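## Task

A small foam block sits on some shelf, hidden behind cartons. Move the block onto the desk and make sure every carton ends up resting on a shelf again. The robot must not tip over or finish leaning, or the attempt fails. Anything that stays in place only because the robot is holding it at the end is not counted as done.

## Robot and tools

ROBOT. A Hello Robot Stretch 3 with one arm: a two-wheel base (0.33 m long, 0.34 m wide), a lift riding on a vertical mast, and a telescoping arm that reaches out on the robot's right, ending in a wrist (yaw, pitch, roll) and a two-finger gripper. The gripper cannot be pushed forward by the arm; drive the base instead. Turning in place pivots about the point between the drive wheels, 0.05 m behind the front edge. Retracted with the wrist folded, the robot sweeps a 0.28 m radius circle; an unfolded level wrist reaches past it.

FRAMES. Base frame: origin on the floor between the drive wheels, x forward, y left, z up. hand_pose is expressed here, located where the closed fingertips meet; with all wrist joints at zero its x points up, y back toward the mast, z to the rear. The odometry frame is the base frame at scene start; heading is positive leftward, -3.142 to 3.142, and is counted from wheel turns, so slipping looks like travel.

execute_actions takes "actions", a list run in order (empty list: just report state and images). Each action is {"robot": ..., "steps": n, "until": ...}. steps is 1 to 450 control ticks at 30 per second (default 1); {"steps": n} alone only waits. There is one robot, so "robot" holds a single command object, not per-arm lists. It may contain:
- "base": exactly one key. translate_m is a relative distance in metres along the current heading, measured from where the base stands when that command begins; positive forward, magnitude at most 1. rotate_rad is a relative turn in radians from the current heading; positive counter-clockwise (left), magnitude at most 3.2. No sideways motion.
- "joints": absolute targets by name; any joint left out keeps its earlier target. lift_m 0 to 1.1 (arm height, m); arm_m 0 to 0.52 (extension, m); wrist_yaw_rad -1.345 to 4.42 (0 along the arm, positive swings toward the front, 3.0 folded over the base); wrist_pitch_rad -1.57 to 0.451 (0 level, negative tips down); wrist_roll_rad -2.911 to 2.911 (0 fingers side by side); gripper_m -0.089 to 0.179 (larger is wider; the real fingertip gap is about 0.007 less when nearly shut, 0.025 less fully open, zero under 0.007); head_pan_rad -3.953 to 1.73 (0 forward, positive left, -1.57 along the arm); head_tilt_rad -1.53 to 0.419 (negative down). Both head joints aim head_camera and nav_camera.
- "contact_limits": {"arm_m": e}, effort percent 1 to 100 at which the arm halts; smaller is gentler, too small halts instantly. Applies until the next arm_m command.
Instead of one command, "robot" may be a queue: a list of up to 8 commands and {"pause_s": s} (s at most 15), run one after another; each starts when the previous fully reaches "done" (off_target also counts for base and gripper), otherwise the remainder is dropped. {"robot": {"stop": true}} brakes everything and clears the queue. A new command overrides at once; motions keep running between calls and while you think. One invalid value rejects the whole call.
"until" ends an action early: {"robot": {"status": "ended"}} waits until nothing moves and no queue runs; other fields use [operator, number] such as {"lift_m": [">", 0.3]} or a status word; {"any": {"status": "ended"}} fires when any one motion ends.

SPEED. Full base speed (0.30 m/s, 1.9 rad/s) needs lift_m under 0.30, arm_m under 0.03 and wrist_yaw_rad over 2.54; otherwise 0.10 m/s and 0.63 rad/s.

GRIPPER. To grasp, command a width below the object's; lower squeezes harder, but a stall guard may soften it, so resend a different value if it slips. To let go, open at least 0.02 beyond the touch value. Neither the reading nor "done" proves a grasp; check the wrist_camera.

WRIST SAFETY. Fold or unfold (yaw to 3.0) only with lift_m 0.32 to 0.95, wrist_pitch_rad -0.4 and roll near 0; once folded, the lift may drop to 0.25. With yaw below -0.4 keep pitch at -0.5 or lower.

RESULTS. Lines give base_status (progress vs goal in brackets), joint_goals, joint_status, measured_speeds, refusals, queue and queue_left. Status words: moving, done, off_target (resting short, may still push), contact_stop (arm or lift hit something and went slack), time_out, stopped, not_commanded, torque_fault (a wrist servo shut off for 10 s and is limp). "robot.on_its_own" reports goals changed by the robot, slack or unpowered joints, abnormal rest effort (likely load or pushing), and base_tilt leans of 3 degrees or more. Lines starting refused:, dropped: or replaced: explain problems, counting actions and commands from 0. lidar_m: 12 distances in 30-degree sectors, first straight ahead, counter-clockwise, in a plane 0.17 m up. wrist_depth_mm and head_depth_mm: 7x7 grids of depth in mm. motor_effort: percent per joint, peak in brackets; wheel effort positive means pushing forward. base_tilt: degrees, forward and right positive. turned_by_wheels and turned_by_imu: turn since last result. Each call returns images from head_camera, nav_camera and wrist_camera.

zoom_image: {"camera": name, "region": [x0, y0, x1, y1]} in pixels from the top-left, up to 504x504. Image sizes: head 896x504, nav 672x504, wrist 644x364.

finished_scene: {"scene": n} with the current scene's number; irreversible, grades after a brief hold that ends by braking, so first wait until every motion has ended.

AVOID. Pushing on something rigid with the gripper above about 0.45 m (tipping), pushing again after a contact_stop, driving while holding or pressing on something fixed, and snagging furniture, especially in reverse. If snagged, reverse the last move in small steps, pull the gripper free, and lower lift_m near 0.2 if still leaning. Do not drop, slam or hit objects, or knock cartons off. Loose items may be nudged occasionally by outside disturbances.

Each tool is called after "Call:" as name(argument=value, ...) on one line, values as JSON.

## Session

Call:
execute_actions(actions=[])

Scene clock: 0.00 s.
robot.base_odometry: x=+0.000 y=+0.000 heading=+0.000 (m, m, rad; robot's odometry frame)
robot.turned_by_wheels: +0.000 (rad since the last result)
robot.turned_by_imu: +0.000 (rad since the last result)
robot.base_tilt: forward=-1.0 right=+0.7 (deg)
robot.lidar_m: 2.29 2.06 2.41 1.92 1.90 2.06 1.80 1.82 2.21 1.87 1.85 1.98
robot.head_depth_mm: 1761 2560 2672 2651 2634 2644 2478 / 1773 2562 2929 2920 2850 2855 2481 / 1773 2582 2798 2767 2719 2186 2248 / 1636 2560 2674 2658 2617 2321 2496 / 1574 2515 2534 2526 2496 2108 2443 / 1580 2442 2437 2433 2412 2095 2332 / 1585 2353 2335 2321 2329 1907 2276
robot.base_status: not_commanded
robot.joint_positions: lift_m=+0.452 arm_m=+0.000 wrist_yaw_rad=+3.119 wrist_pitch_rad=-0.331 wrist_roll_rad=+0.011 gripper_m=+0.037 head_pan_rad=-0.003 head_tilt_rad=-0.003
robot.joint_goals: lift_m=+0.452 arm_m=+0.000 wrist_yaw_rad=+3.119 wrist_pitch_rad=-0.331 wrist_roll_rad=+0.011 gripper_m=+0.037 head_pan_rad=-0.003 head_tilt_rad=-0.003
robot.joint_status: lift_m=not_commanded arm_m=not_commanded wrist_yaw_rad=not_commanded wrist_pitch_rad=not_commanded wrist_roll_rad=not_commanded gripper_m=not_commanded head_pan_rad=not_commanded head_tilt_rad=not_commanded
robot.measured_speeds: translate_m=+0.000 rotate_rad=+0.000 lift_m=+0.000 arm_m=+0.000 wrist_yaw_rad=+0.000 wrist_pitch_rad=+0.000 wrist_roll_rad=+0.000 head_pan_rad=+0.000 head_tilt_rad=+0.000
robot: refusals=0 queue=idle queue_left=0
robot.motor_effort: left_wheel=+0 right_wheel=+0 lift_m=+30 arm_m=+0 wrist_yaw_rad=-1 wrist_pitch_rad=+6 wrist_roll_rad=+0 gripper_m=+0 head_pan_rad=+1 head_tilt_rad=+2 (%)
robot.hand_pose: x=-0.0160 y=+0.0898 z=+0.4842 quat_wxyz=(+0.125, +0.702, +0.108, +0.693) (m; robot's base frame)
robot.wrist_depth_mm: - - - - - - - / - - - - - - - / - - - - - - - / - - - - - - - / - 969 - 906 - 922 907 / 817 791 - 774 - 784 784 / 660 665 657 656 678 649 664
pictures: head_camera (sideways: a quarter turn clockwise sets it upright), nav_camera (sideways: a quarter turn counterclockwise sets it upright), wrist_camera
Images, in order (width x height): head_camera 896x504, nav_camera 672x504, wrist_camera 644x364.

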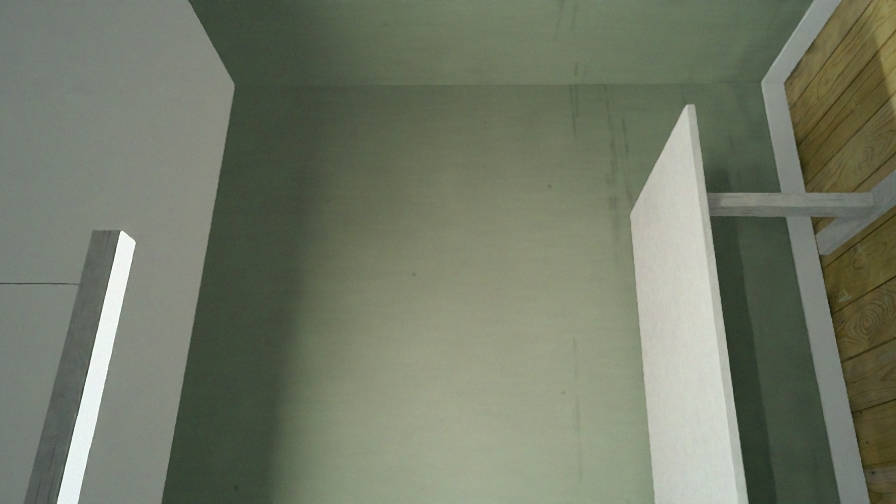

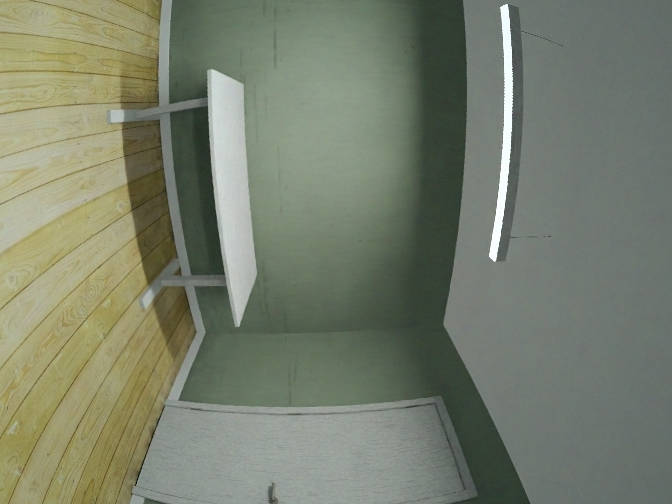

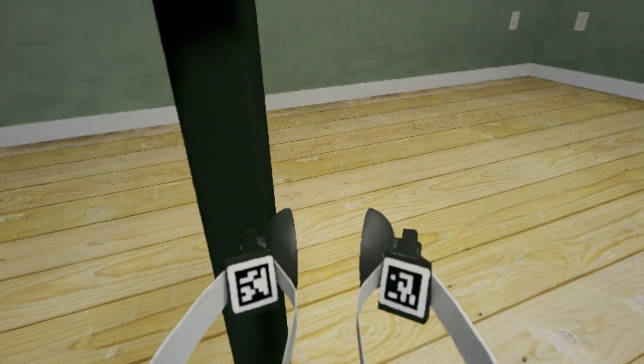

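Call:
execute_actions(actions=[{"robot":{"joints":{"head_pan_rad":-1.7,"head_tilt_rad":-0.4}},"steps":100,"until":{"robot":{"status":"ended"}}}])

Call:
execute_actions(actions=[{"robot":{"joints":{"head_pan_rad":-3.3,"head_tilt_rad":-0.4}},"steps":100,"until":{"robot":{"status":"ended"}}}])

Call:
execute_actions(actions=[{"robot":{"joints":{"head_pan_rad":1.6,"head_tilt_rad":-0.4}},"steps":200,"until":{"robot":{"status":"ended"}}}])

Scene clock: 9.37 s.
robot.base_odometry: x=+0.000 y=+0.000 heading=+0.000 (m, m, rad; robot's odometry frame)
robot.turned_by_wheels: +0.000 (rad since the last result)
robot.turned_by_imu: +0.001 (rad since the last result)
robot.base_tilt: forward=-1.1 right=+0.7 (deg)
robot.lidar_m: 2.28 2.06 2.40 1.92 1.90 2.05 1.80 1.83 2.21 1.87 1.85 1.98
robot.head_depth_mm: 2154 2305 2486 2694 2491 1843 1474 / 2039 2178 2322 2517 2482 1842 1468 / 1908 2029 2176 2337 2416 1855 1472 / 1815 1934 2052 2188 2307 1845 1473 / 1718 1812 1943 2057 2182 1837 1474 / 1651 1724 1829 1939 2049 1835 1476 / 1568 1656 1724 1844 1952 1837 1465
robot.base_status: not_commanded
robot.joint_positions: lift_m=+0.452 arm_m=+0.000 wrist_yaw_rad=+3.119 wrist_pitch_rad=-0.331 wrist_roll_rad=+0.011 gripper_m=+0.037 head_pan_rad=-1.693 head_tilt_rad=-0.395
robot.joint_goals: lift_m=+0.452 arm_m=+0.000 wrist_yaw_rad=+3.119 wrist_pitch_rad=-0.331 wrist_roll_rad=+0.011 gripper_m=+0.037 head_pan_rad=-1.700 head_tilt_rad=-0.400
robot.joint_status: lift_m=not_commanded arm_m=not_commanded wrist_yaw_rad=not_commanded wrist_pitch_rad=not_commanded wrist_roll_rad=not_commanded gripper_m=not_commanded head_pan_rad=done head_tilt_rad=done
robot.measured_speeds: translate_m=+0.000 rotate_rad=+0.000 lift_m=+0.000 arm_m=+0.000 wrist_yaw_rad=+0.000 wrist_pitch_rad=+0.000 wrist_roll_rad=+0.000 head_pan_rad=+0.000 head_tilt_rad=+0.000
robot: refusals=0 queue=done queue_left=0
robot.motor_effort: left_wheel=+0(0) right_wheel=+0(0) lift_m=+30(30) arm_m=+0(0) wrist_yaw_rad=-1(0) wrist_pitch_rad=+6(6) wrist_roll_rad=+0(0) gripper_m=+1(1) head_pan_rad=-5(56) head_tilt_rad=-1(18) (%)
robot.hand_pose: x=-0.0160 y=+0.0898 z=+0.4842 quat_wxyz=(+0.125, +0.702, +0.108, +0.693) (m; robot's base frame)
robot.wrist_depth_mm: - - - - - - - / - - - - - - - / - - - - - - - / - - - - - - - / 972 994 - 971 - 923 926 / 803 786 - 795 - 765 774 / 697 675 649 671 665 662 645
pictures: head_camera (sideways: a quarter turn clockwise sets it upright), nav_camera (sideways: a quarter turn counterclockwise sets it upright), wrist_camera
Images, in order (width x height): head_camera 896x504, nav_camera 672x504, wrist_camera 644x364.

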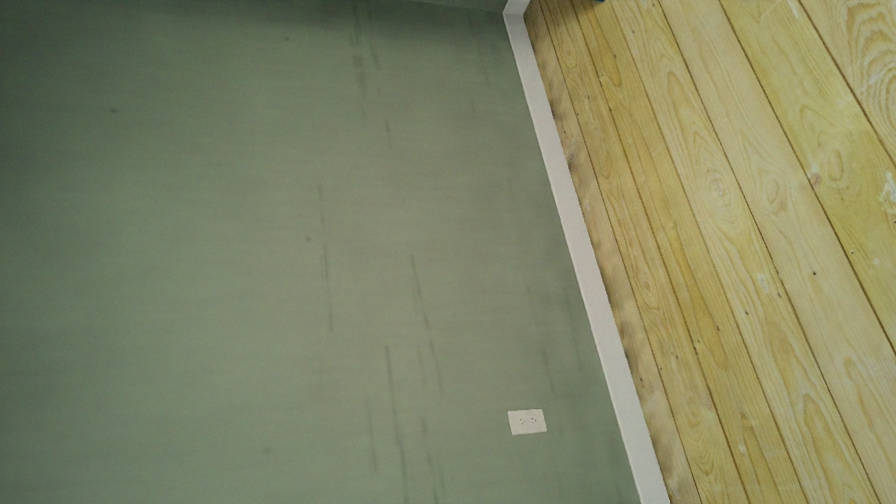

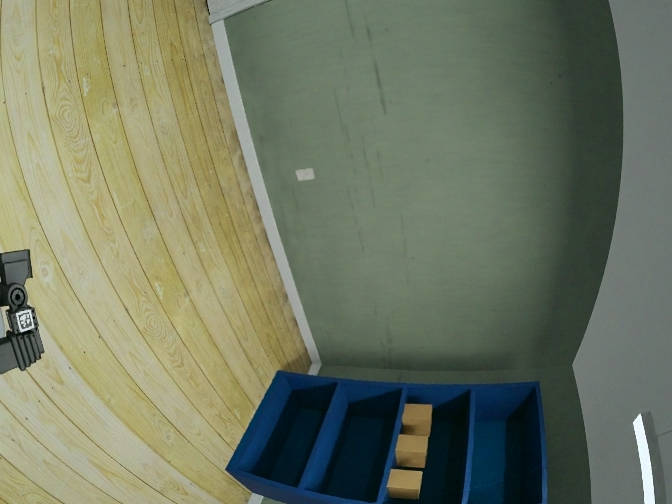

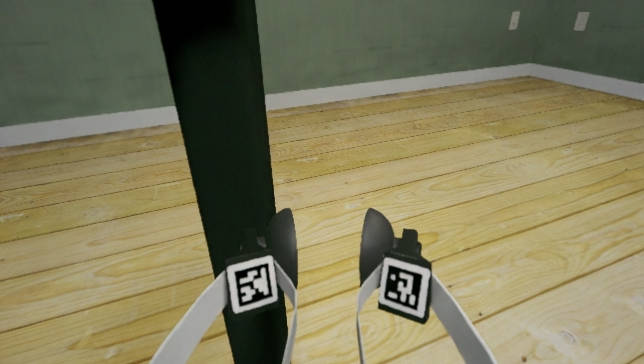

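Scene clock: 10.70 s.
robot.base_odometry: x=+0.000 y=+0.000 heading=+0.000 (m, m, rad; robot's odometry frame)
robot.turned_by_wheels: +0.000 (rad since the last result)
robot.turned_by_imu: +0.000 (rad since the last result)
robot.base_tilt: forward=-1.0 right=+0.7 (deg)
robot.lidar_m: 2.28 2.07 2.41 1.92 1.90 2.06 1.80 1.83 2.21 1.87 1.85 1.98
robot.head_depth_mm: 2174 2231 2348 2443 2410 1844 1471 / 2397 2517 2613 2731 2463 1848 1479 / 2331 2494 2674 2837 2356 1831 1467 / 2048 2170 2182 2407 2352 1840 1469 / 2100 2226 2122 2403 2330 1853 1467 / 1996 2102 1915 2249 2312 1833 1472 / 1905 1992 1764 1917 2118 1834 1464
robot.base_status: not_commanded
robot.joint_positions: lift_m=+0.452 arm_m=+0.000 wrist_yaw_rad=+3.119 wrist_pitch_rad=-0.331 wrist_roll_rad=+0.011 gripper_m=+0.037 head_pan_rad=-3.293 head_tilt_rad=-0.395
robot.joint_goals: lift_m=+0.452 arm_m=+0.000 wrist_yaw_rad=+3.119 wrist_pitch_rad=-0.331 wrist_roll_rad=+0.011 gripper_m=+0.037 head_pan_rad=-3.300 head_tilt_rad=-0.400
robot.joint_status: lift_m=not_commanded arm_m=not_commanded wrist_yaw_rad=not_commanded wrist_pitch_rad=not_commanded wrist_roll_rad=not_commanded gripper_m=not_commanded head_pan_rad=done head_tilt_rad=done
robot.measured_speeds: translate_m=+0.000 rotate_rad=+0.000 lift_m=+0.000 arm_m=+0.000 wrist_yaw_rad=+0.000 wrist_pitch_rad=+0.000 wrist_roll_rad=+0.000 head_pan_rad=+0.000 head_tilt_rad=+0.000
robot: refusals=0 queue=done queue_left=0
robot.motor_effort: left_wheel=+0(0) right_wheel=+0(0) lift_m=+30(30) arm_m=+0(0) wrist_yaw_rad=+0(0) wrist_pitch_rad=+6(6) wrist_roll_rad=+0(0) gripper_m=+1(0) head_pan_rad=-5(54) head_tilt_rad=-1(2) (%)
robot.hand_pose: x=-0.0160 y=+0.0898 z=+0.4842 quat_wxyz=(+0.125, +0.702, +0.108, +0.693) (m; robot's base frame)
robot.wrist_depth_mm: - - - - - - - / - - - - - - - / - - - - - - - / - - - - - - - / 939 953 - 949 - 926 913 / 790 795 - 792 - 793 767 / 691 680 656 671 659 674 666
pictures: head_camera (sideways: a quarter turn clockwise sets it upright), nav_camera (sideways: a quarter turn counterclockwise sets it upright), wrist_camera
Images, in order (width x height): head_camera 896x504, nav_camera 672x504, wrist_camera 644x364.

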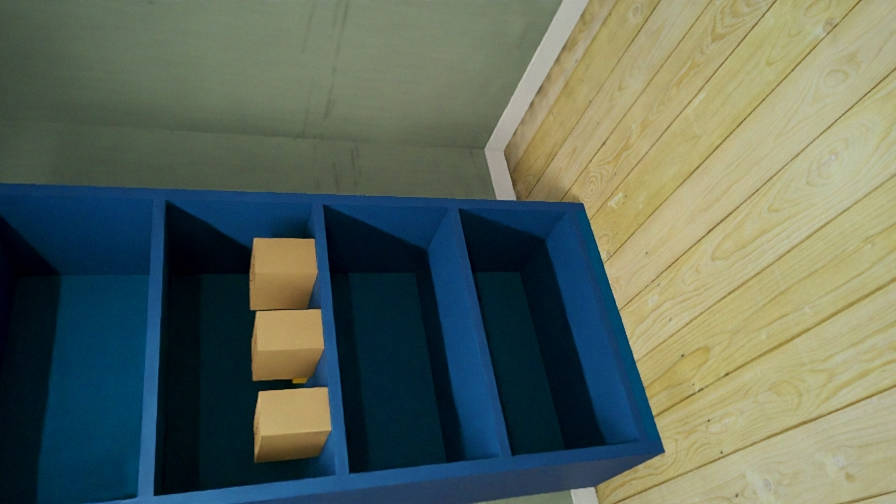

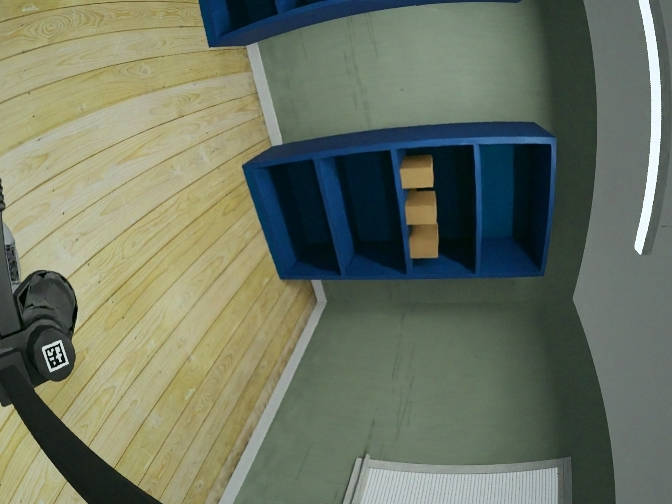

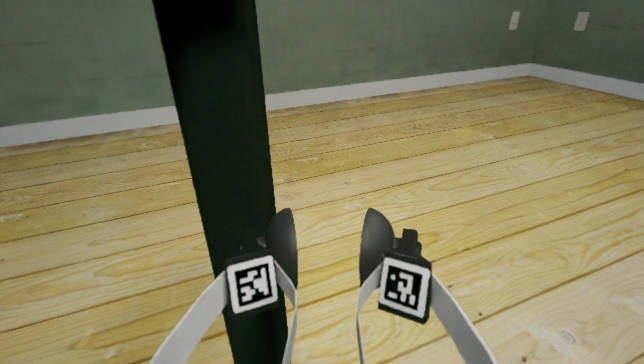

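Scene clock: 13.37 s.
robot.base_odometry: x=+0.000 y=+0.000 heading=+0.000 (m, m, rad; robot's odometry frame)
robot.turned_by_wheels: +0.000 (rad since the last result)
robot.turned_by_imu: +0.001 (rad since the last result)
robot.base_tilt: forward=-1.1 right=+0.6 (deg)
robot.lidar_m: 2.29 2.06 2.41 1.92 1.90 2.06 1.81 1.82 2.21 1.86 1.85 1.98
robot.head_depth_mm: 1945 2084 2236 2399 2477 1846 1466 / 1877 2005 2124 2298 2389 1838 1468 / 1813 1924 2054 2189 2296 1833 1471 / 1746 1839 1950 2087 2214 1846 1478 / 1693 1776 1882 2010 2137 1843 1473 / 1624 1717 1818 1926 2072 1842 1470 / 1567 1655 1745 1855 1961 1824 1476
robot.base_status: not_commanded
robot.joint_positions: lift_m=+0.452 arm_m=+0.000 wrist_yaw_rad=+3.119 wrist_pitch_rad=-0.331 wrist_roll_rad=+0.011 gripper_m=+0.037 head_pan_rad=+1.593 head_tilt_rad=-0.395
robot.joint_goals: lift_m=+0.452 arm_m=+0.000 wrist_yaw_rad=+3.119 wrist_pitch_rad=-0.331 wrist_roll_rad=+0.011 gripper_m=+0.037 head_pan_rad=+1.600 head_tilt_rad=-0.400
robot.joint_status: lift_m=not_commanded arm_m=not_commanded wrist_yaw_rad=not_commanded wrist_pitch_rad=not_commanded wrist_roll_rad=not_commanded gripper_m=not_commanded head_pan_rad=done head_tilt_rad=done
robot.measured_speeds: translate_m=+0.000 rotate_rad=+0.000 lift_m=+0.000 arm_m=+0.000 wrist_yaw_rad=+0.000 wrist_pitch_rad=+0.000 wrist_roll_rad=+0.000 head_pan_rad=+0.000 head_tilt_rad=+0.000
robot: refusals=0 queue=done queue_left=0
robot.motor_effort: left_wheel=+0(0) right_wheel=+0(1) lift_m=+30(30) arm_m=+0(0) wrist_yaw_rad=+0(0) wrist_pitch_rad=+6(6) wrist_roll_rad=+0(0) gripper_m=+0(1) head_pan_rad=+5(56) head_tilt_rad=-2(2) (%)
robot.hand_pose: x=-0.0160 y=+0.0898 z=+0.4842 quat_wxyz=(+0.125, +0.702, +0.108, +0.693) (m; robot's base frame)
robot.wrist_depth_mm: - - - - - - - / - - - - - - - / - - - - - - - / - - - - - - - / 991 974 - 955 - 936 934 / 802 805 - 781 - 755 776 / 686 677 654 679 670 660 661
pictures: head_camera (sideways: a quarter turn clockwise sets it upright), nav_camera (sideways: a quarter turn counterclockwise sets it upright), wrist_camera
Images, in order (width x height): head_camera 896x504, nav_camera 672x504, wrist_camera 644x364.

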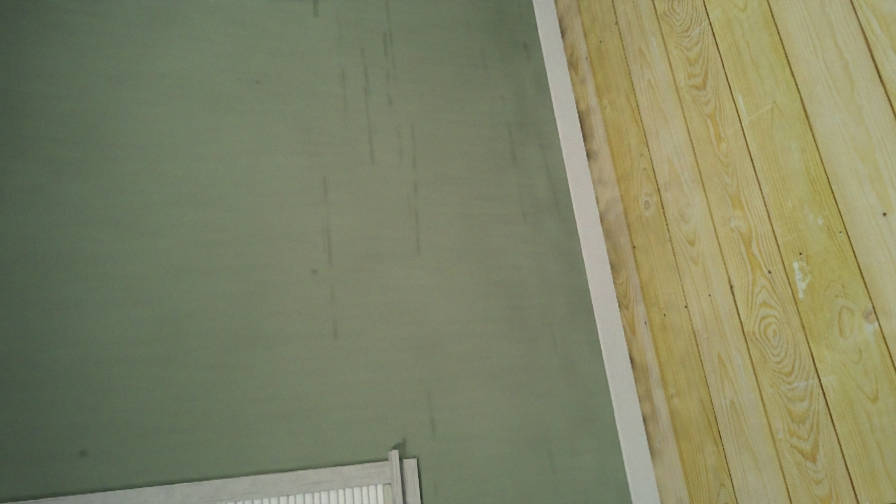

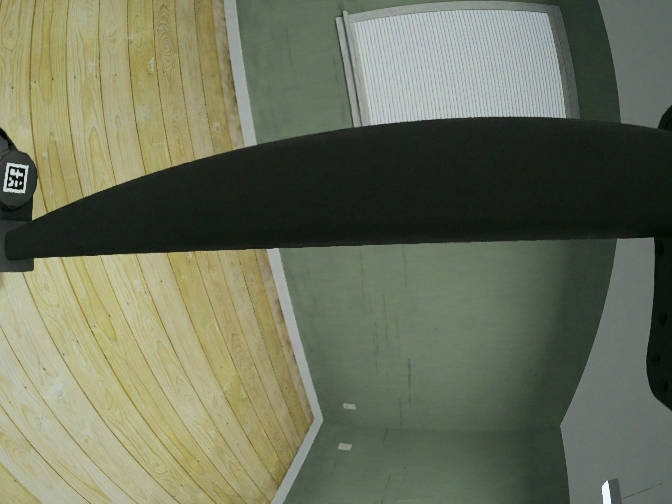

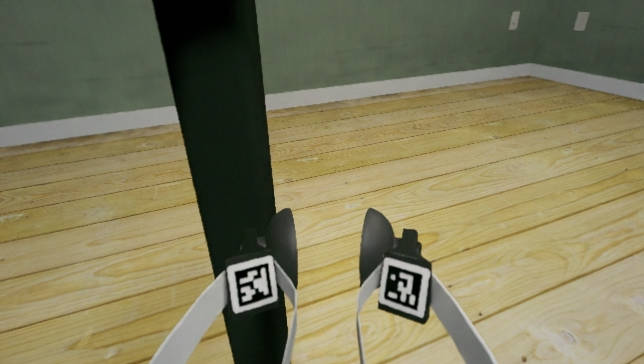

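Call:
execute_actions(actions=[{"robot":[{"joints":{"lift_m":0.27,"head_pan_rad":-1.57,"head_tilt_rad":-0.3}},{"base":{"rotate_rad":2.93}},{"base":{"translate_m":1.0}},{"base":{"translate_m":0.18}},{"base":{"rotate_rad":2.11}},{"joints":{"lift_m":0.9}}],"steps":450,"until":{"robot":{"status":"ended"}}},{"steps":300,"until":{"robot":{"status":"ended"}}}])

Scene clock: 79.87 s.
robot.base_odometry: x=-1.154 y=+0.248 heading=-1.243 (m, m, rad; robot's odometry frame)
robot.turned_by_wheels: +5.040 (rad since the last result)
robot.turned_by_imu: +4.971 (rad since the last result)
robot.base_tilt: forward=-1.1 right=+0.6 (deg)
robot.lidar_m: 2.51 2.58 3.34 3.04 1.86 1.30 1.23 1.26 0.98 1.24 0.84 1.37
robot.head_depth_mm: 1084 937 1184 908 1329 1235 1016 / 1082 936 1180 805 1320 1224 1018 / 1074 941 1172 794 1310 1227 1014 / 1077 938 1171 1212 1300 1224 980 / 1065 942 1162 787 1290 1228 979 / 1068 949 1164 792 1197 1202 980 / 953 820 939 934 863 928 921
robot.base_status: done (rotate_rad +2.1099 of +2.1100)
robot.joint_positions: lift_m=+0.900 arm_m=+0.000 wrist_yaw_rad=+3.119 wrist_pitch_rad=-0.333 wrist_roll_rad=+0.011 gripper_m=+0.037 head_pan_rad=-1.563 head_tilt_rad=-0.309
robot.joint_goals: lift_m=+0.900 arm_m=+0.000 wrist_yaw_rad=+3.119 wrist_pitch_rad=-0.333 wrist_roll_rad=+0.011 gripper_m=+0.037 head_pan_rad=-1.570 head_tilt_rad=-0.300
robot.joint_status: lift_m=done arm_m=not_commanded wrist_yaw_rad=not_commanded wrist_pitch_rad=not_commanded wrist_roll_rad=not_commanded gripper_m=not_commanded head_pan_rad=done head_tilt_rad=done
robot.measured_speeds: translate_m=+0.000 rotate_rad=+0.000 lift_m=+0.000 arm_m=+0.000 wrist_yaw_rad=+0.000 wrist_pitch_rad=+0.000 wrist_roll_rad=+0.000 head_pan_rad=+0.000 head_tilt_rad=+0.000
robot: refusals=0 queue=done queue_left=0
robot.motor_effort: left_wheel=-2(12) right_wheel=+3(12) lift_m=+39(41) arm_m=-1(1) wrist_yaw_rad=+0(1) wrist_pitch_rad=+7(7) wrist_roll_rad=+0(1) gripper_m=+0(0) head_pan_rad=-5(56) head_tilt_rad=+3(10) (%)
robot.hand_pose: x=-0.0160 y=+0.0895 z=+0.9318 quat_wxyz=(+0.126, +0.702, +0.109, +0.693) (m; robot's base frame)
robot.wrist_depth_mm: - - - - - - - / - - - - - - - / - - - - - - - / - - - - - - - / - - - - - - - / - - - - - - - / - - - - - - -
pictures: head_camera (sideways: a quarter turn clockwise sets it upright), nav_camera (sideways: a quarter turn counterclockwise sets it upright), wrist_camera
Images, in order (width x height): head_camera 896x504, nav_camera 672x504, wrist_camera 644x364.

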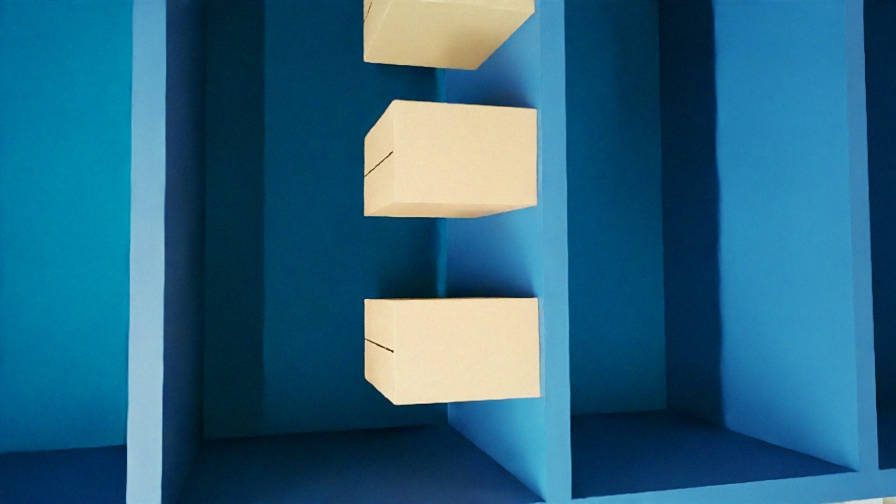

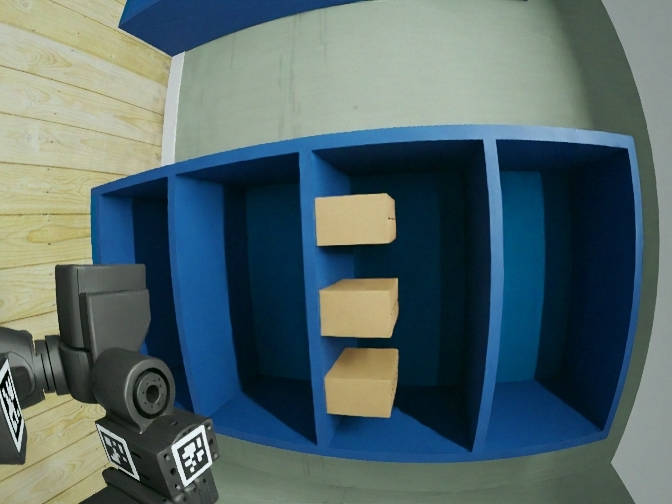

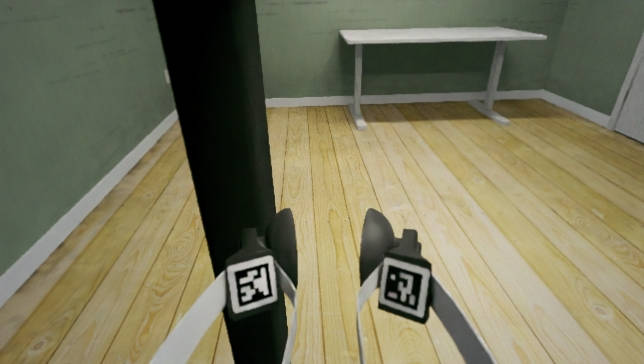

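Call:
execute_actions(actions=[{"robot":[{"joints":{"wrist_pitch_rad":-0.4}},{"joints":{"wrist_yaw_rad":0,"gripper_m":0.175},"base":{"translate_m":-0.1}},{"joints":{"wrist_pitch_rad":0,"wrist_roll_rad":0,"lift_m":0.93,"head_tilt_rad":-0.5}}],"steps":450,"until":{"robot":{"status":"ended"}}}])

Scene clock: 98.20 s.
robot.base_odometry: x=-1.186 y=+0.343 heading=-1.243 (m, m, rad; robot's odometry frame)
robot.turned_by_wheels: +0.000 (rad since the last result)
robot.turned_by_imu: +0.002 (rad since the last result)
robot.base_tilt: forward=-1.1 right=+0.6 (deg)
robot.lidar_m: 2.62 2.68 3.47 3.07 1.71 1.19 1.13 1.16 0.93 1.25 0.88 1.47
robot.head_depth_mm: 1059 1122 789 1162 1229 1085 - / 1053 1123 905 1339 1259 1432 - / 1044 1119 1008 1328 1258 - - / 1046 1102 778 1327 1257 1081 1250 / 1042 1116 1172 1314 1309 1086 1283 / 1034 1093 790 1317 1256 1086 1281 / 1032 1101 768 1106 1177 1084 1224
robot.base_status: done (translate_m -0.1000 of -0.1000)
robot.joint_positions: lift_m=+0.930 arm_m=+0.000 wrist_yaw_rad=+0.003 wrist_pitch_rad=-0.024 wrist_roll_rad=+0.006 gripper_m=+0.175 head_pan_rad=-1.563 head_tilt_rad=-0.493
robot.joint_goals: lift_m=+0.930 arm_m=+0.000 wrist_yaw_rad=+0.000 wrist_pitch_rad=+0.000 wrist_roll_rad=+0.000 gripper_m=+0.175 head_pan_rad=-1.570 head_tilt_rad=-0.500
robot.joint_status: lift_m=done arm_m=not_commanded wrist_yaw_rad=done wrist_pitch_rad=done wrist_roll_rad=done gripper_m=done head_pan_rad=done head_tilt_rad=done
robot.measured_speeds: translate_m=+0.000 rotate_rad=+0.000 lift_m=+0.000 arm_m=+0.000 wrist_yaw_rad=+0.000 wrist_pitch_rad=+0.000 wrist_roll_rad=+0.000 head_pan_rad=+0.000 head_tilt_rad=+0.000
robot: refusals=0 queue=done queue_left=0
robot.motor_effort: left_wheel=-2(9) right_wheel=+3(4) lift_m=+38(40) arm_m=-1(1) wrist_yaw_rad=-2(4) wrist_pitch_rad=+9(9) wrist_roll_rad=-3(3) gripper_m=+1(84) head_pan_rad=-3(5) head_tilt_rad=-2(14) (%)
robot.hand_pose: x=-0.0207 y=-0.4003 z=+1.0380 quat_wxyz=(+0.705, +0.010, -0.709, -0.008) (m; robot's base frame)
robot.wrist_depth_mm: 530 813 914 936 944 751 563 / 559 682 916 552 978 668 595 / 569 641 700 566 650 638 608 / 589 564 577 557 587 570 - / - 858 - - - 862 - / - 888 - - - 835 - / - 803 903 875 903 803 -
pictures: head_camera (sideways: a quarter turn clockwise sets it upright), nav_camera (sideways: a quarter turn counterclockwise sets it upright), wrist_camera
Images, in order (width x height): head_camera 896x504, nav_camera 672x504, wrist_camera 644x364.

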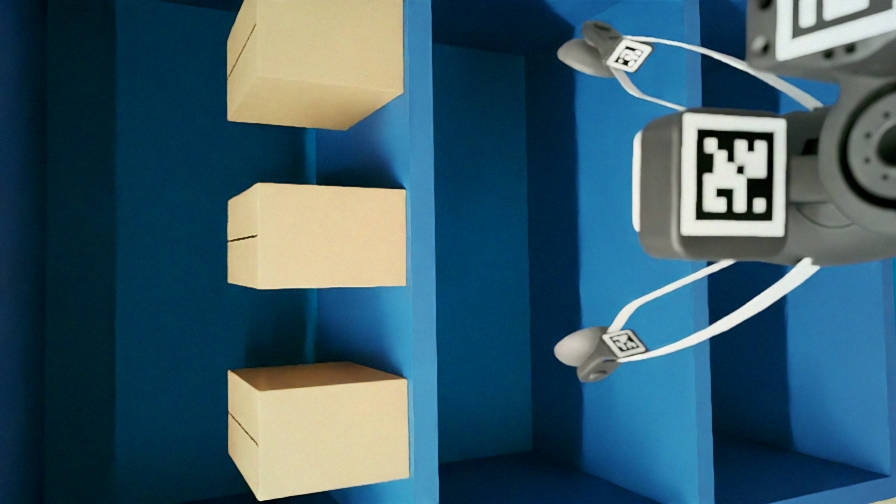

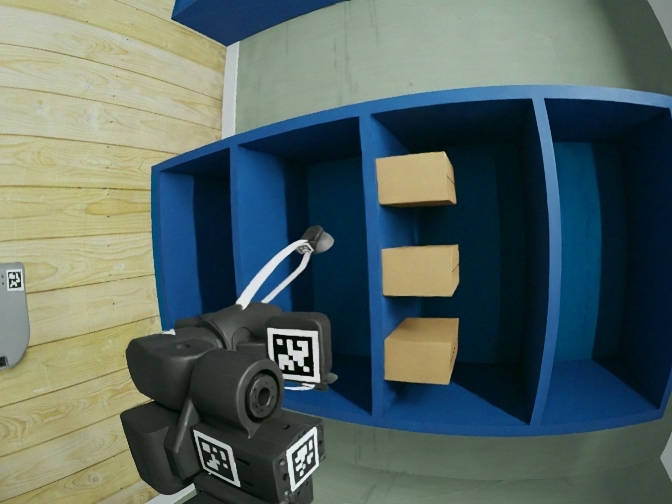

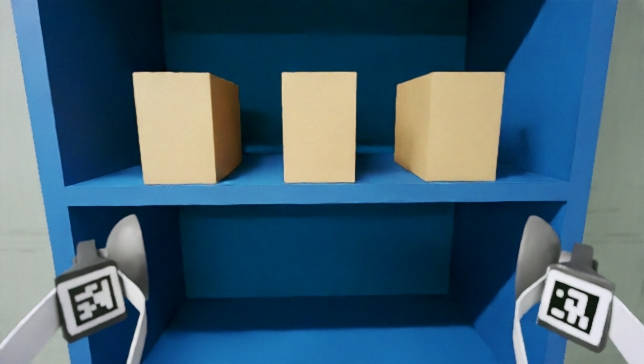

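Call:
execute_actions(actions=[{"robot":[{"joints":{"lift_m":1.02}},{"joints":{"arm_m":0.25}}],"steps":450,"until":{"robot":{"status":"ended"}}}])

Scene clock: 109.00 s.
robot.base_odometry: x=-1.186 y=+0.343 heading=-1.243 (m, m, rad; robot's odometry frame)
robot.turned_by_wheels: +0.000 (rad since the last result)
robot.turned_by_imu: +0.002 (rad since the last result)
robot.base_tilt: forward=-1.1 right=+0.7 (deg)
robot.lidar_m: 2.61 2.67 3.49 3.07 1.70 1.19 1.13 1.16 0.93 1.25 0.88 1.46
robot.head_depth_mm: 1055 1123 - 1224 1212 1182 1247 / 1052 1118 - 1393 1255 1426 1281 / 1049 1118 - - 1261 1438 1282 / 1044 1096 772 1344 1260 1085 1279 / 1040 1120 1170 1320 1262 1084 1278 / 1036 1094 788 1312 1260 1088 1278 / 1037 1100 765 1106 1173 1082 1216
robot.base_status: done (translate_m -0.1000 of -0.1000)
robot.joint_positions: lift_m=+1.020 arm_m=+0.250 wrist_yaw_rad=+0.002 wrist_pitch_rad=-0.022 wrist_roll_rad=+0.006 gripper_m=+0.175 head_pan_rad=-1.563 head_tilt_rad=-0.494
robot.joint_goals: lift_m=+1.020 arm_m=+0.250 wrist_yaw_rad=+0.000 wrist_pitch_rad=+0.000 wrist_roll_rad=+0.000 gripper_m=+0.175 head_pan_rad=-1.570 head_tilt_rad=-0.500
robot.joint_status: lift_m=done arm_m=done wrist_yaw_rad=done wrist_pitch_rad=done wrist_roll_rad=done gripper_m=done head_pan_rad=done head_tilt_rad=done
robot.measured_speeds: translate_m=+0.000 rotate_rad=+0.000 lift_m=+0.000 arm_m=+0.000 wrist_yaw_rad=+0.000 wrist_pitch_rad=+0.000 wrist_roll_rad=+0.000 head_pan_rad=+0.000 head_tilt_rad=+0.000
robot: refusals=0 queue=done queue_left=0
robot.motor_effort: left_wheel=-2(3) right_wheel=+3(3) lift_m=+38(39) arm_m=+4(5) wrist_yaw_rad=-1(3) wrist_pitch_rad=+8(9) wrist_roll_rad=-3(3) gripper_m=+0(1) head_pan_rad=-5(4) head_tilt_rad=-1(2) (%)
robot.hand_pose: x=-0.0210 y=-0.6503 z=+1.1285 quat_wxyz=(+0.705, +0.009, -0.709, -0.008) (m; robot's base frame)
robot.wrist_depth_mm: 546 684 706 715 703 719 501 / 561 731 715 719 752 726 504 / 523 658 738 533 746 519 450 / 326 348 573 328 785 339 339 / 331 376 505 338 542 349 396 / 339 391 388 353 412 357 439 / 337 340 344 349 351 352 508
pictures: head_camera (sideways: a quarter turn clockwise sets it upright), nav_camera (sideways: a quarter turn counterclockwise sets it upright), wrist_camera
Images, in order (width x height): head_camera 896x504, nav_camera 672x504, wrist_camera 644x364.

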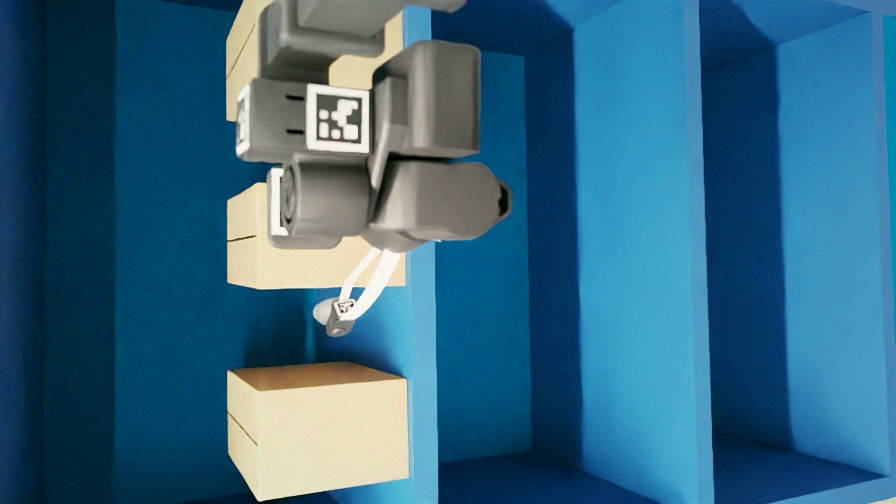

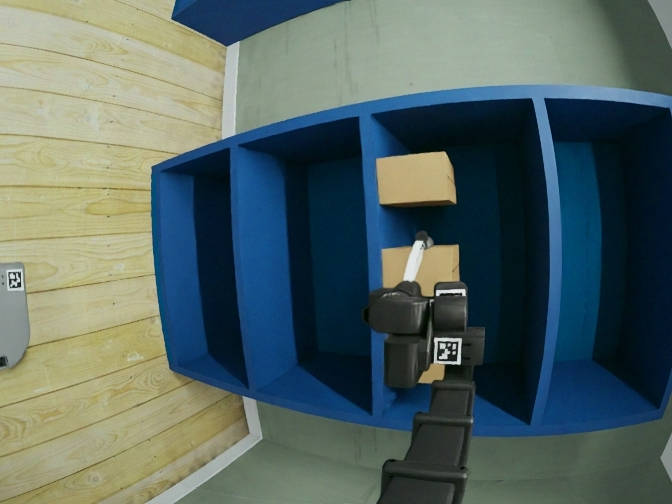

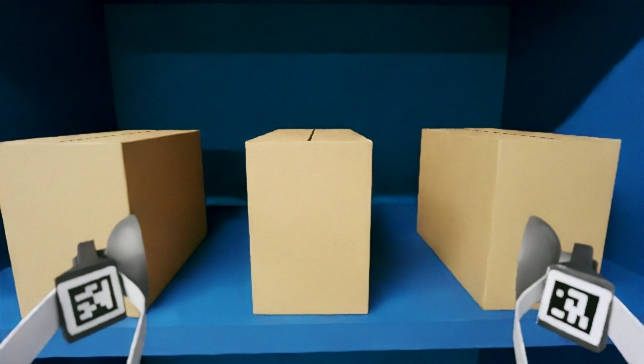

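Call:
execute_actions(actions=[{"robot":[{"joints":{"lift_m":0.96},"base":{"translate_m":0.017}},{"joints":{"arm_m":0.42}}],"steps":450,"until":{"robot":{"status":"ended"}}}])

Scene clock: 125.90 s.
robot.base_odometry: x=-1.180 y=+0.327 heading=-1.243 (m, m, rad; robot's odometry frame)
robot.turned_by_wheels: +0.000 (rad since the last result)
robot.turned_by_imu: +0.001 (rad since the last result)
robot.base_tilt: forward=-1.1 right=+0.6 (deg)
robot.lidar_m: 2.60 2.66 3.46 3.06 1.73 1.21 1.15 1.17 0.94 1.25 0.87 1.45
robot.head_depth_mm: 1057 1111 776 - 1210 1225 1248 / 1048 1118 974 1361 1256 1428 1282 / 1043 1113 - 1371 1260 1082 1277 / 1040 1101 775 1345 1258 1083 1278 / 1037 1120 1171 1324 1260 1087 1285 / 1033 1091 775 1319 1255 1079 1281 / 1029 1085 784 1050 1167 1042 1182
robot.base_status: done (translate_m +0.0170 of +0.0170)
robot.joint_positions: lift_m=+0.960 arm_m=+0.420 wrist_yaw_rad=+0.002 wrist_pitch_rad=-0.022 wrist_roll_rad=+0.006 gripper_m=+0.175 head_pan_rad=-1.563 head_tilt_rad=-0.494
robot.joint_goals: lift_m=+0.960 arm_m=+0.420 wrist_yaw_rad=+0.000 wrist_pitch_rad=+0.000 wrist_roll_rad=+0.000 gripper_m=+0.175 head_pan_rad=-1.570 head_tilt_rad=-0.500
robot.joint_status: lift_m=done arm_m=done wrist_yaw_rad=done wrist_pitch_rad=done wrist_roll_rad=done gripper_m=done head_pan_rad=done head_tilt_rad=done
robot.measured_speeds: translate_m=+0.000 rotate_rad=+0.000 lift_m=+0.000 arm_m=+0.000 wrist_yaw_rad=+0.000 wrist_pitch_rad=+0.000 wrist_roll_rad=+0.000 head_pan_rad=+0.000 head_tilt_rad=+0.000
robot: refusals=0 queue=done queue_left=0
robot.motor_effort: left_wheel=-2(4) right_wheel=+3(8) lift_m=+18(37) arm_m=+4(3) wrist_yaw_rad=-2(2) wrist_pitch_rad=+8(8) wrist_roll_rad=-3(3) gripper_m=+1(1) head_pan_rad=-4(4) head_tilt_rad=-3(3) (%)
robot.hand_pose: x=-0.0210 y=-0.8203 z=+1.0694 quat_wxyz=(+0.705, +0.009, -0.709, -0.008) (m; robot's base frame)
robot.wrist_depth_mm: 521 538 526 542 541 565 510 / 247 545 148 148 148 570 223 / 233 345 152 152 152 334 224 / 232 340 157 157 157 334 224 / 231 371 161 162 162 361 221 / 218 294 167 167 166 295 205 / 217 227 173 172 173 227 207
pictures: head_camera (sideways: a quarter turn clockwise sets it upright), nav_camera (sideways: a quarter turn counterclockwise sets it upright), wrist_camera
Images, in order (width x height): head_camera 896x504, nav_camera 672x504, wrist_camera 644x364.

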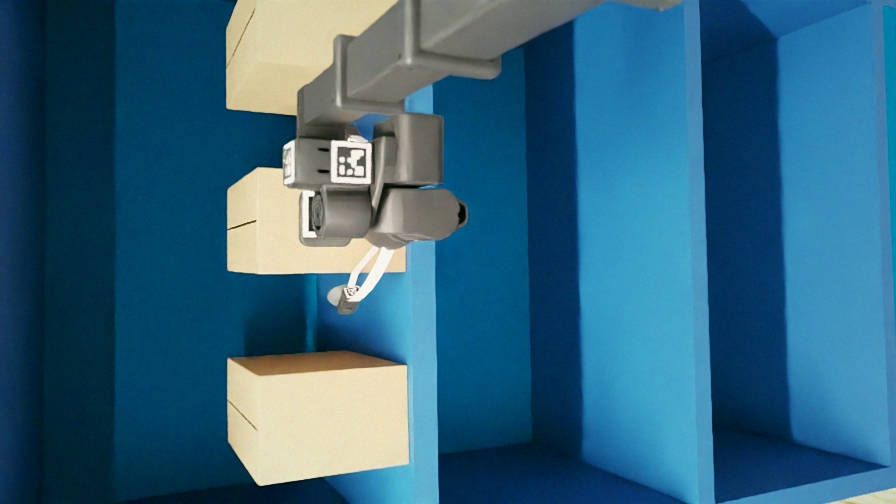

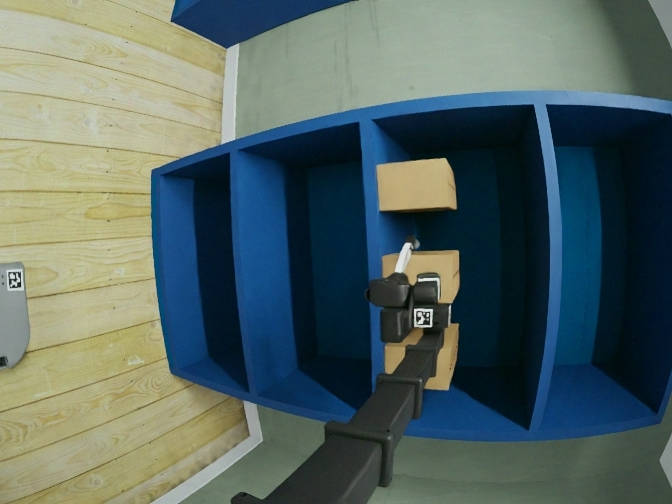

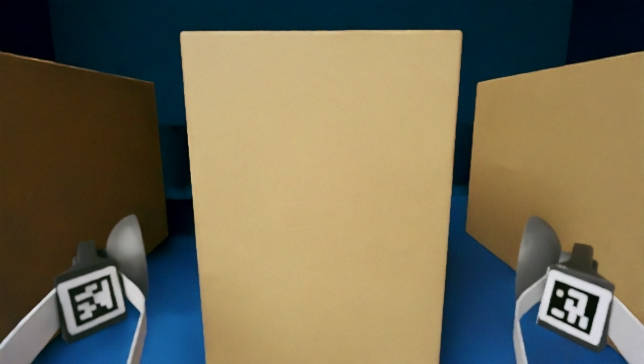

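Call:
execute_actions(actions=[{"robot":[{"joints":{"arm_m":0.49}},{"joints":{"gripper_m":0.07}},{"pause_s":0.5},{"joints":{"lift_m":0.98}},{"joints":{"arm_m":0.1}}],"steps":450,"until":{"robot":{"status":"ended"}}}])

Scene clock: 141.97 s.
robot.base_odometry: x=-1.180 y=+0.327 heading=-1.243 (m, m, rad; robot's odometry frame)
robot.turned_by_wheels: +0.000 (rad since the last result)
robot.turned_by_imu: +0.002 (rad since the last result)
robot.base_tilt: forward=-1.2 right=+0.6 (deg)
robot.lidar_m: 2.60 2.65 3.45 3.07 1.73 1.21 1.15 1.17 0.93 1.24 0.87 1.44
robot.head_depth_mm: 1055 1119 787 826 - - 1231 / 1053 1121 977 816 - - 1249 / 1050 1124 1176 485 - - 1249 / 1043 1126 1086 477 505 1084 1281 / 1040 1115 1169 859 1267 1084 1281 / 1038 1092 777 1311 1257 1083 1281 / 1030 1086 783 1052 1164 1046 1178
robot.base_status: done (translate_m +0.0170 of +0.0170)
robot.joint_positions: lift_m=+0.980 arm_m=+0.100 wrist_yaw_rad=+0.001 wrist_pitch_rad=-0.036 wrist_roll_rad=+0.004 gripper_m=+0.095 head_pan_rad=-1.563 head_tilt_rad=-0.494
robot.joint_goals: lift_m=+0.980 arm_m=+0.100 wrist_yaw_rad=+0.000 wrist_pitch_rad=+0.000 wrist_roll_rad=+0.000 gripper_m=+0.094 head_pan_rad=-1.570 head_tilt_rad=-0.500
robot.joint_status: lift_m=done arm_m=done wrist_yaw_rad=done wrist_pitch_rad=done wrist_roll_rad=done gripper_m=done head_pan_rad=done head_tilt_rad=done
robot.measured_speeds: translate_m=+0.000 rotate_rad=+0.000 lift_m=+0.000 arm_m=+0.000 wrist_yaw_rad=+0.000 wrist_pitch_rad=+0.000 wrist_roll_rad=+0.000 head_pan_rad=+0.000 head_tilt_rad=+0.000
robot: refusals=0 queue=done queue_left=0
robot.on_its_own: gripper_m is held at +0.094, not at your +0.070, by its stall guard, which is still easing
robot.motor_effort: left_wheel=-2(2) right_wheel=+3(3) lift_m=+39(40) arm_m=-4(7) wrist_yaw_rad=+0(1) wrist_pitch_rad=+14(16) wrist_roll_rad=-2(3) gripper_m=-20(100) head_pan_rad=-4(4) head_tilt_rad=-4(1) (%)
robot.hand_pose: x=-0.0212 y=-0.5005 z=+1.0851 quat_wxyz=(+0.706, +0.013, -0.708, -0.013) (m; robot's base frame)
robot.wrist_depth_mm: 518 780 853 824 861 765 531 / 518 714 837 845 860 718 516 / 515 459 175 178 185 466 526 / 522 477 157 159 163 491 525 / 472 472 141 144 146 501 494 / 504 - 129 131 134 136 535 / 520 766 119 121 123 129 617
pictures: head_camera (sideways: a quarter turn clockwise sets it upright), nav_camera (sideways: a quarter turn counterclockwise sets it upright), wrist_camera
Images, in order (width x height): head_camera 896x504, nav_camera 672x504, wrist_camera 644x364.

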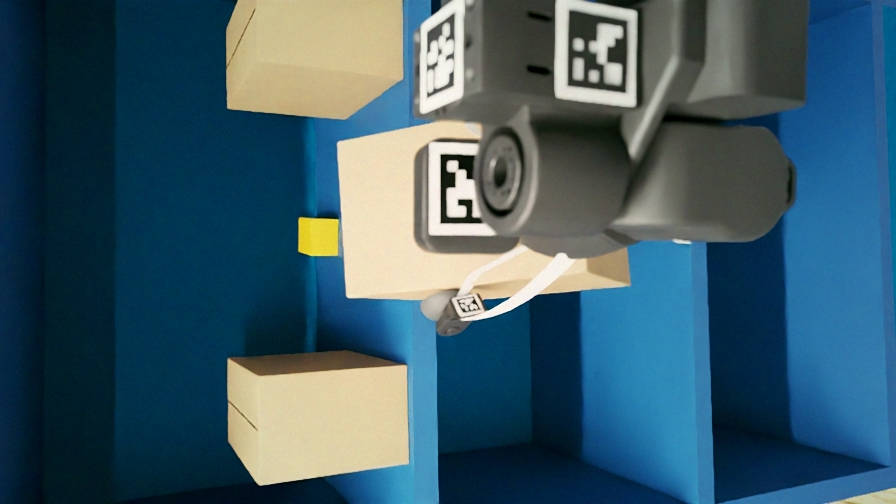

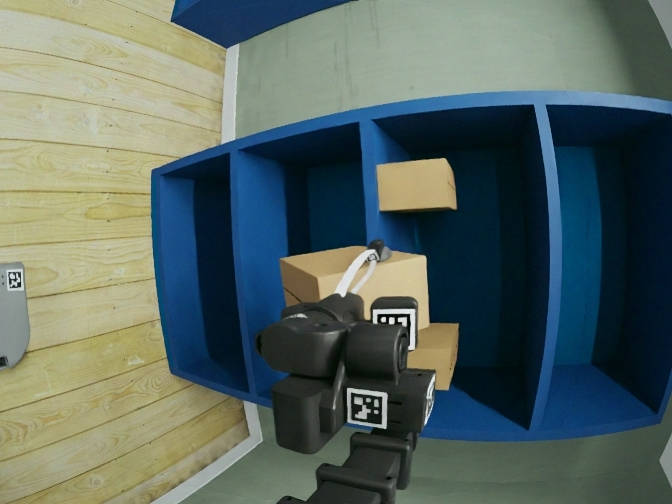

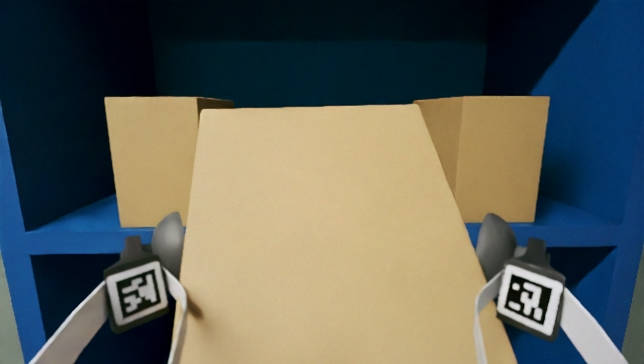

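Call:
execute_actions(actions=[{"robot":[{"joints":{"arm_m":0.03}},{"joints":{"lift_m":0.62,"wrist_pitch_rad":0.35,"head_tilt_rad":-0.9}}],"steps":450,"until":{"robot":{"status":"ended"}}}])

Scene clock: 161.57 s.
robot.base_odometry: x=-1.180 y=+0.327 heading=-1.243 (m, m, rad; robot's odometry frame)
robot.turned_by_wheels: +0.000 (rad since the last result)
robot.turned_by_imu: +0.002 (rad since the last result)
robot.base_tilt: forward=-1.1 right=+0.5 (deg)
robot.lidar_m: 2.60 2.67 3.47 3.05 1.73 1.21 1.15 1.17 0.94 1.25 0.87 1.44
robot.head_depth_mm: 723 1252 1201 1309 1416 1269 1154 / 796 1272 1205 1518 1426 1290 - / 798 1267 1199 584 594 1290 - / 798 1263 1203 579 594 1253 1110 / 797 1253 1201 1524 1417 1266 1127 / 719 1250 1204 1491 1411 1269 1129 / 694 1199 1133 1165 1401 1270 1127
robot.base_status: done (translate_m +0.0170 of +0.0170)
robot.joint_positions: lift_m=+0.620 arm_m=+0.030 wrist_yaw_rad=+0.001 wrist_pitch_rad=+0.312 wrist_roll_rad=+0.004 gripper_m=+0.098 head_pan_rad=-1.563 head_tilt_rad=-0.889
robot.joint_goals: lift_m=+0.620 arm_m=+0.030 wrist_yaw_rad=+0.000 wrist_pitch_rad=+0.350 wrist_roll_rad=+0.000 gripper_m=+0.097 head_pan_rad=-1.570 head_tilt_rad=-0.900
robot.joint_status: lift_m=done arm_m=done wrist_yaw_rad=done wrist_pitch_rad=done wrist_roll_rad=done gripper_m=done head_pan_rad=done head_tilt_rad=done
robot.measured_speeds: translate_m=+0.000 rotate_rad=+0.000 lift_m=+0.000 arm_m=+0.000 wrist_yaw_rad=+0.000 wrist_pitch_rad=+0.000 wrist_roll_rad=+0.000 head_pan_rad=+0.000 head_tilt_rad=+0.000
robot: refusals=0 queue=done queue_left=0
robot.on_its_own: gripper_m is held at +0.097, not at your +0.070, by its stall guard, which is not easing now
robot.motor_effort: left_wheel=-2(2) right_wheel=+3(2) lift_m=+19(39) arm_m=-4(5) wrist_yaw_rad=-1(1) wrist_pitch_rad=+15(18) wrist_roll_rad=-2(2) gripper_m=-19(20) head_pan_rad=-4(5) head_tilt_rad=-4(19) (%)
robot.hand_pose: x=-0.0212 y=-0.4265 z=+0.8148 quat_wxyz=(+0.698, -0.109, -0.700, +0.110) (m; robot's base frame)
robot.wrist_depth_mm: - 709 957 - 919 734 - / - 634 581 - 716 653 - / 575 565 553 555 588 582 632 / 588 704 177 182 192 742 635 / 548 726 150 155 158 744 589 / 527 - 131 134 137 - 579 / 507 760 116 119 121 126 607
pictures: head_camera (sideways: a quarter turn clockwise sets it upright), nav_camera (sideways: a quarter turn counterclockwise sets it upright), wrist_camera
Images, in order (width x height): head_camera 896x504, nav_camera 672x504, wrist_camera 644x364.

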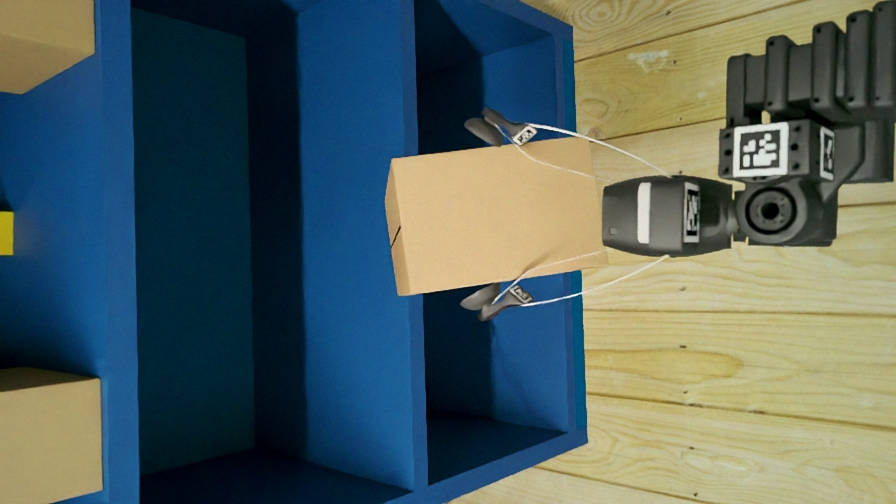

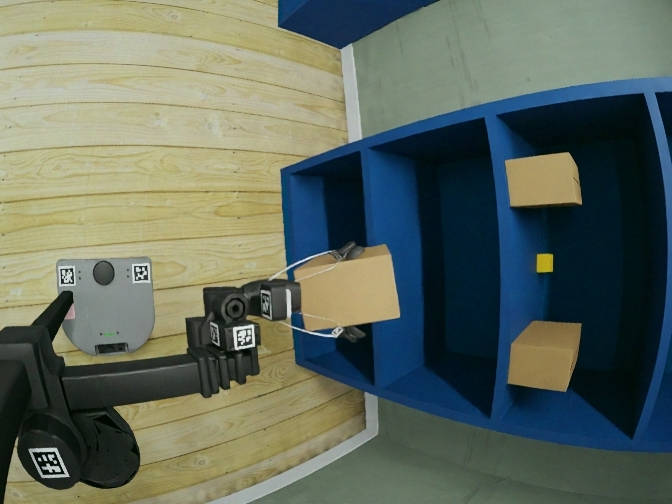

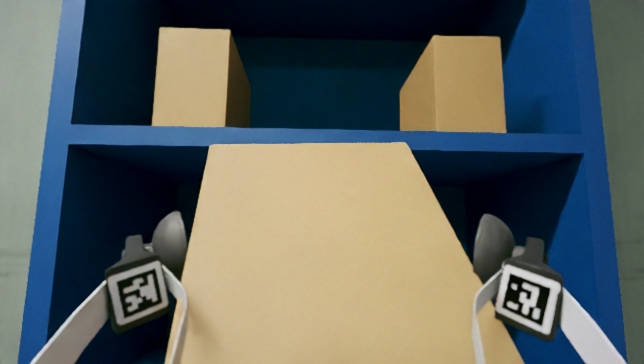

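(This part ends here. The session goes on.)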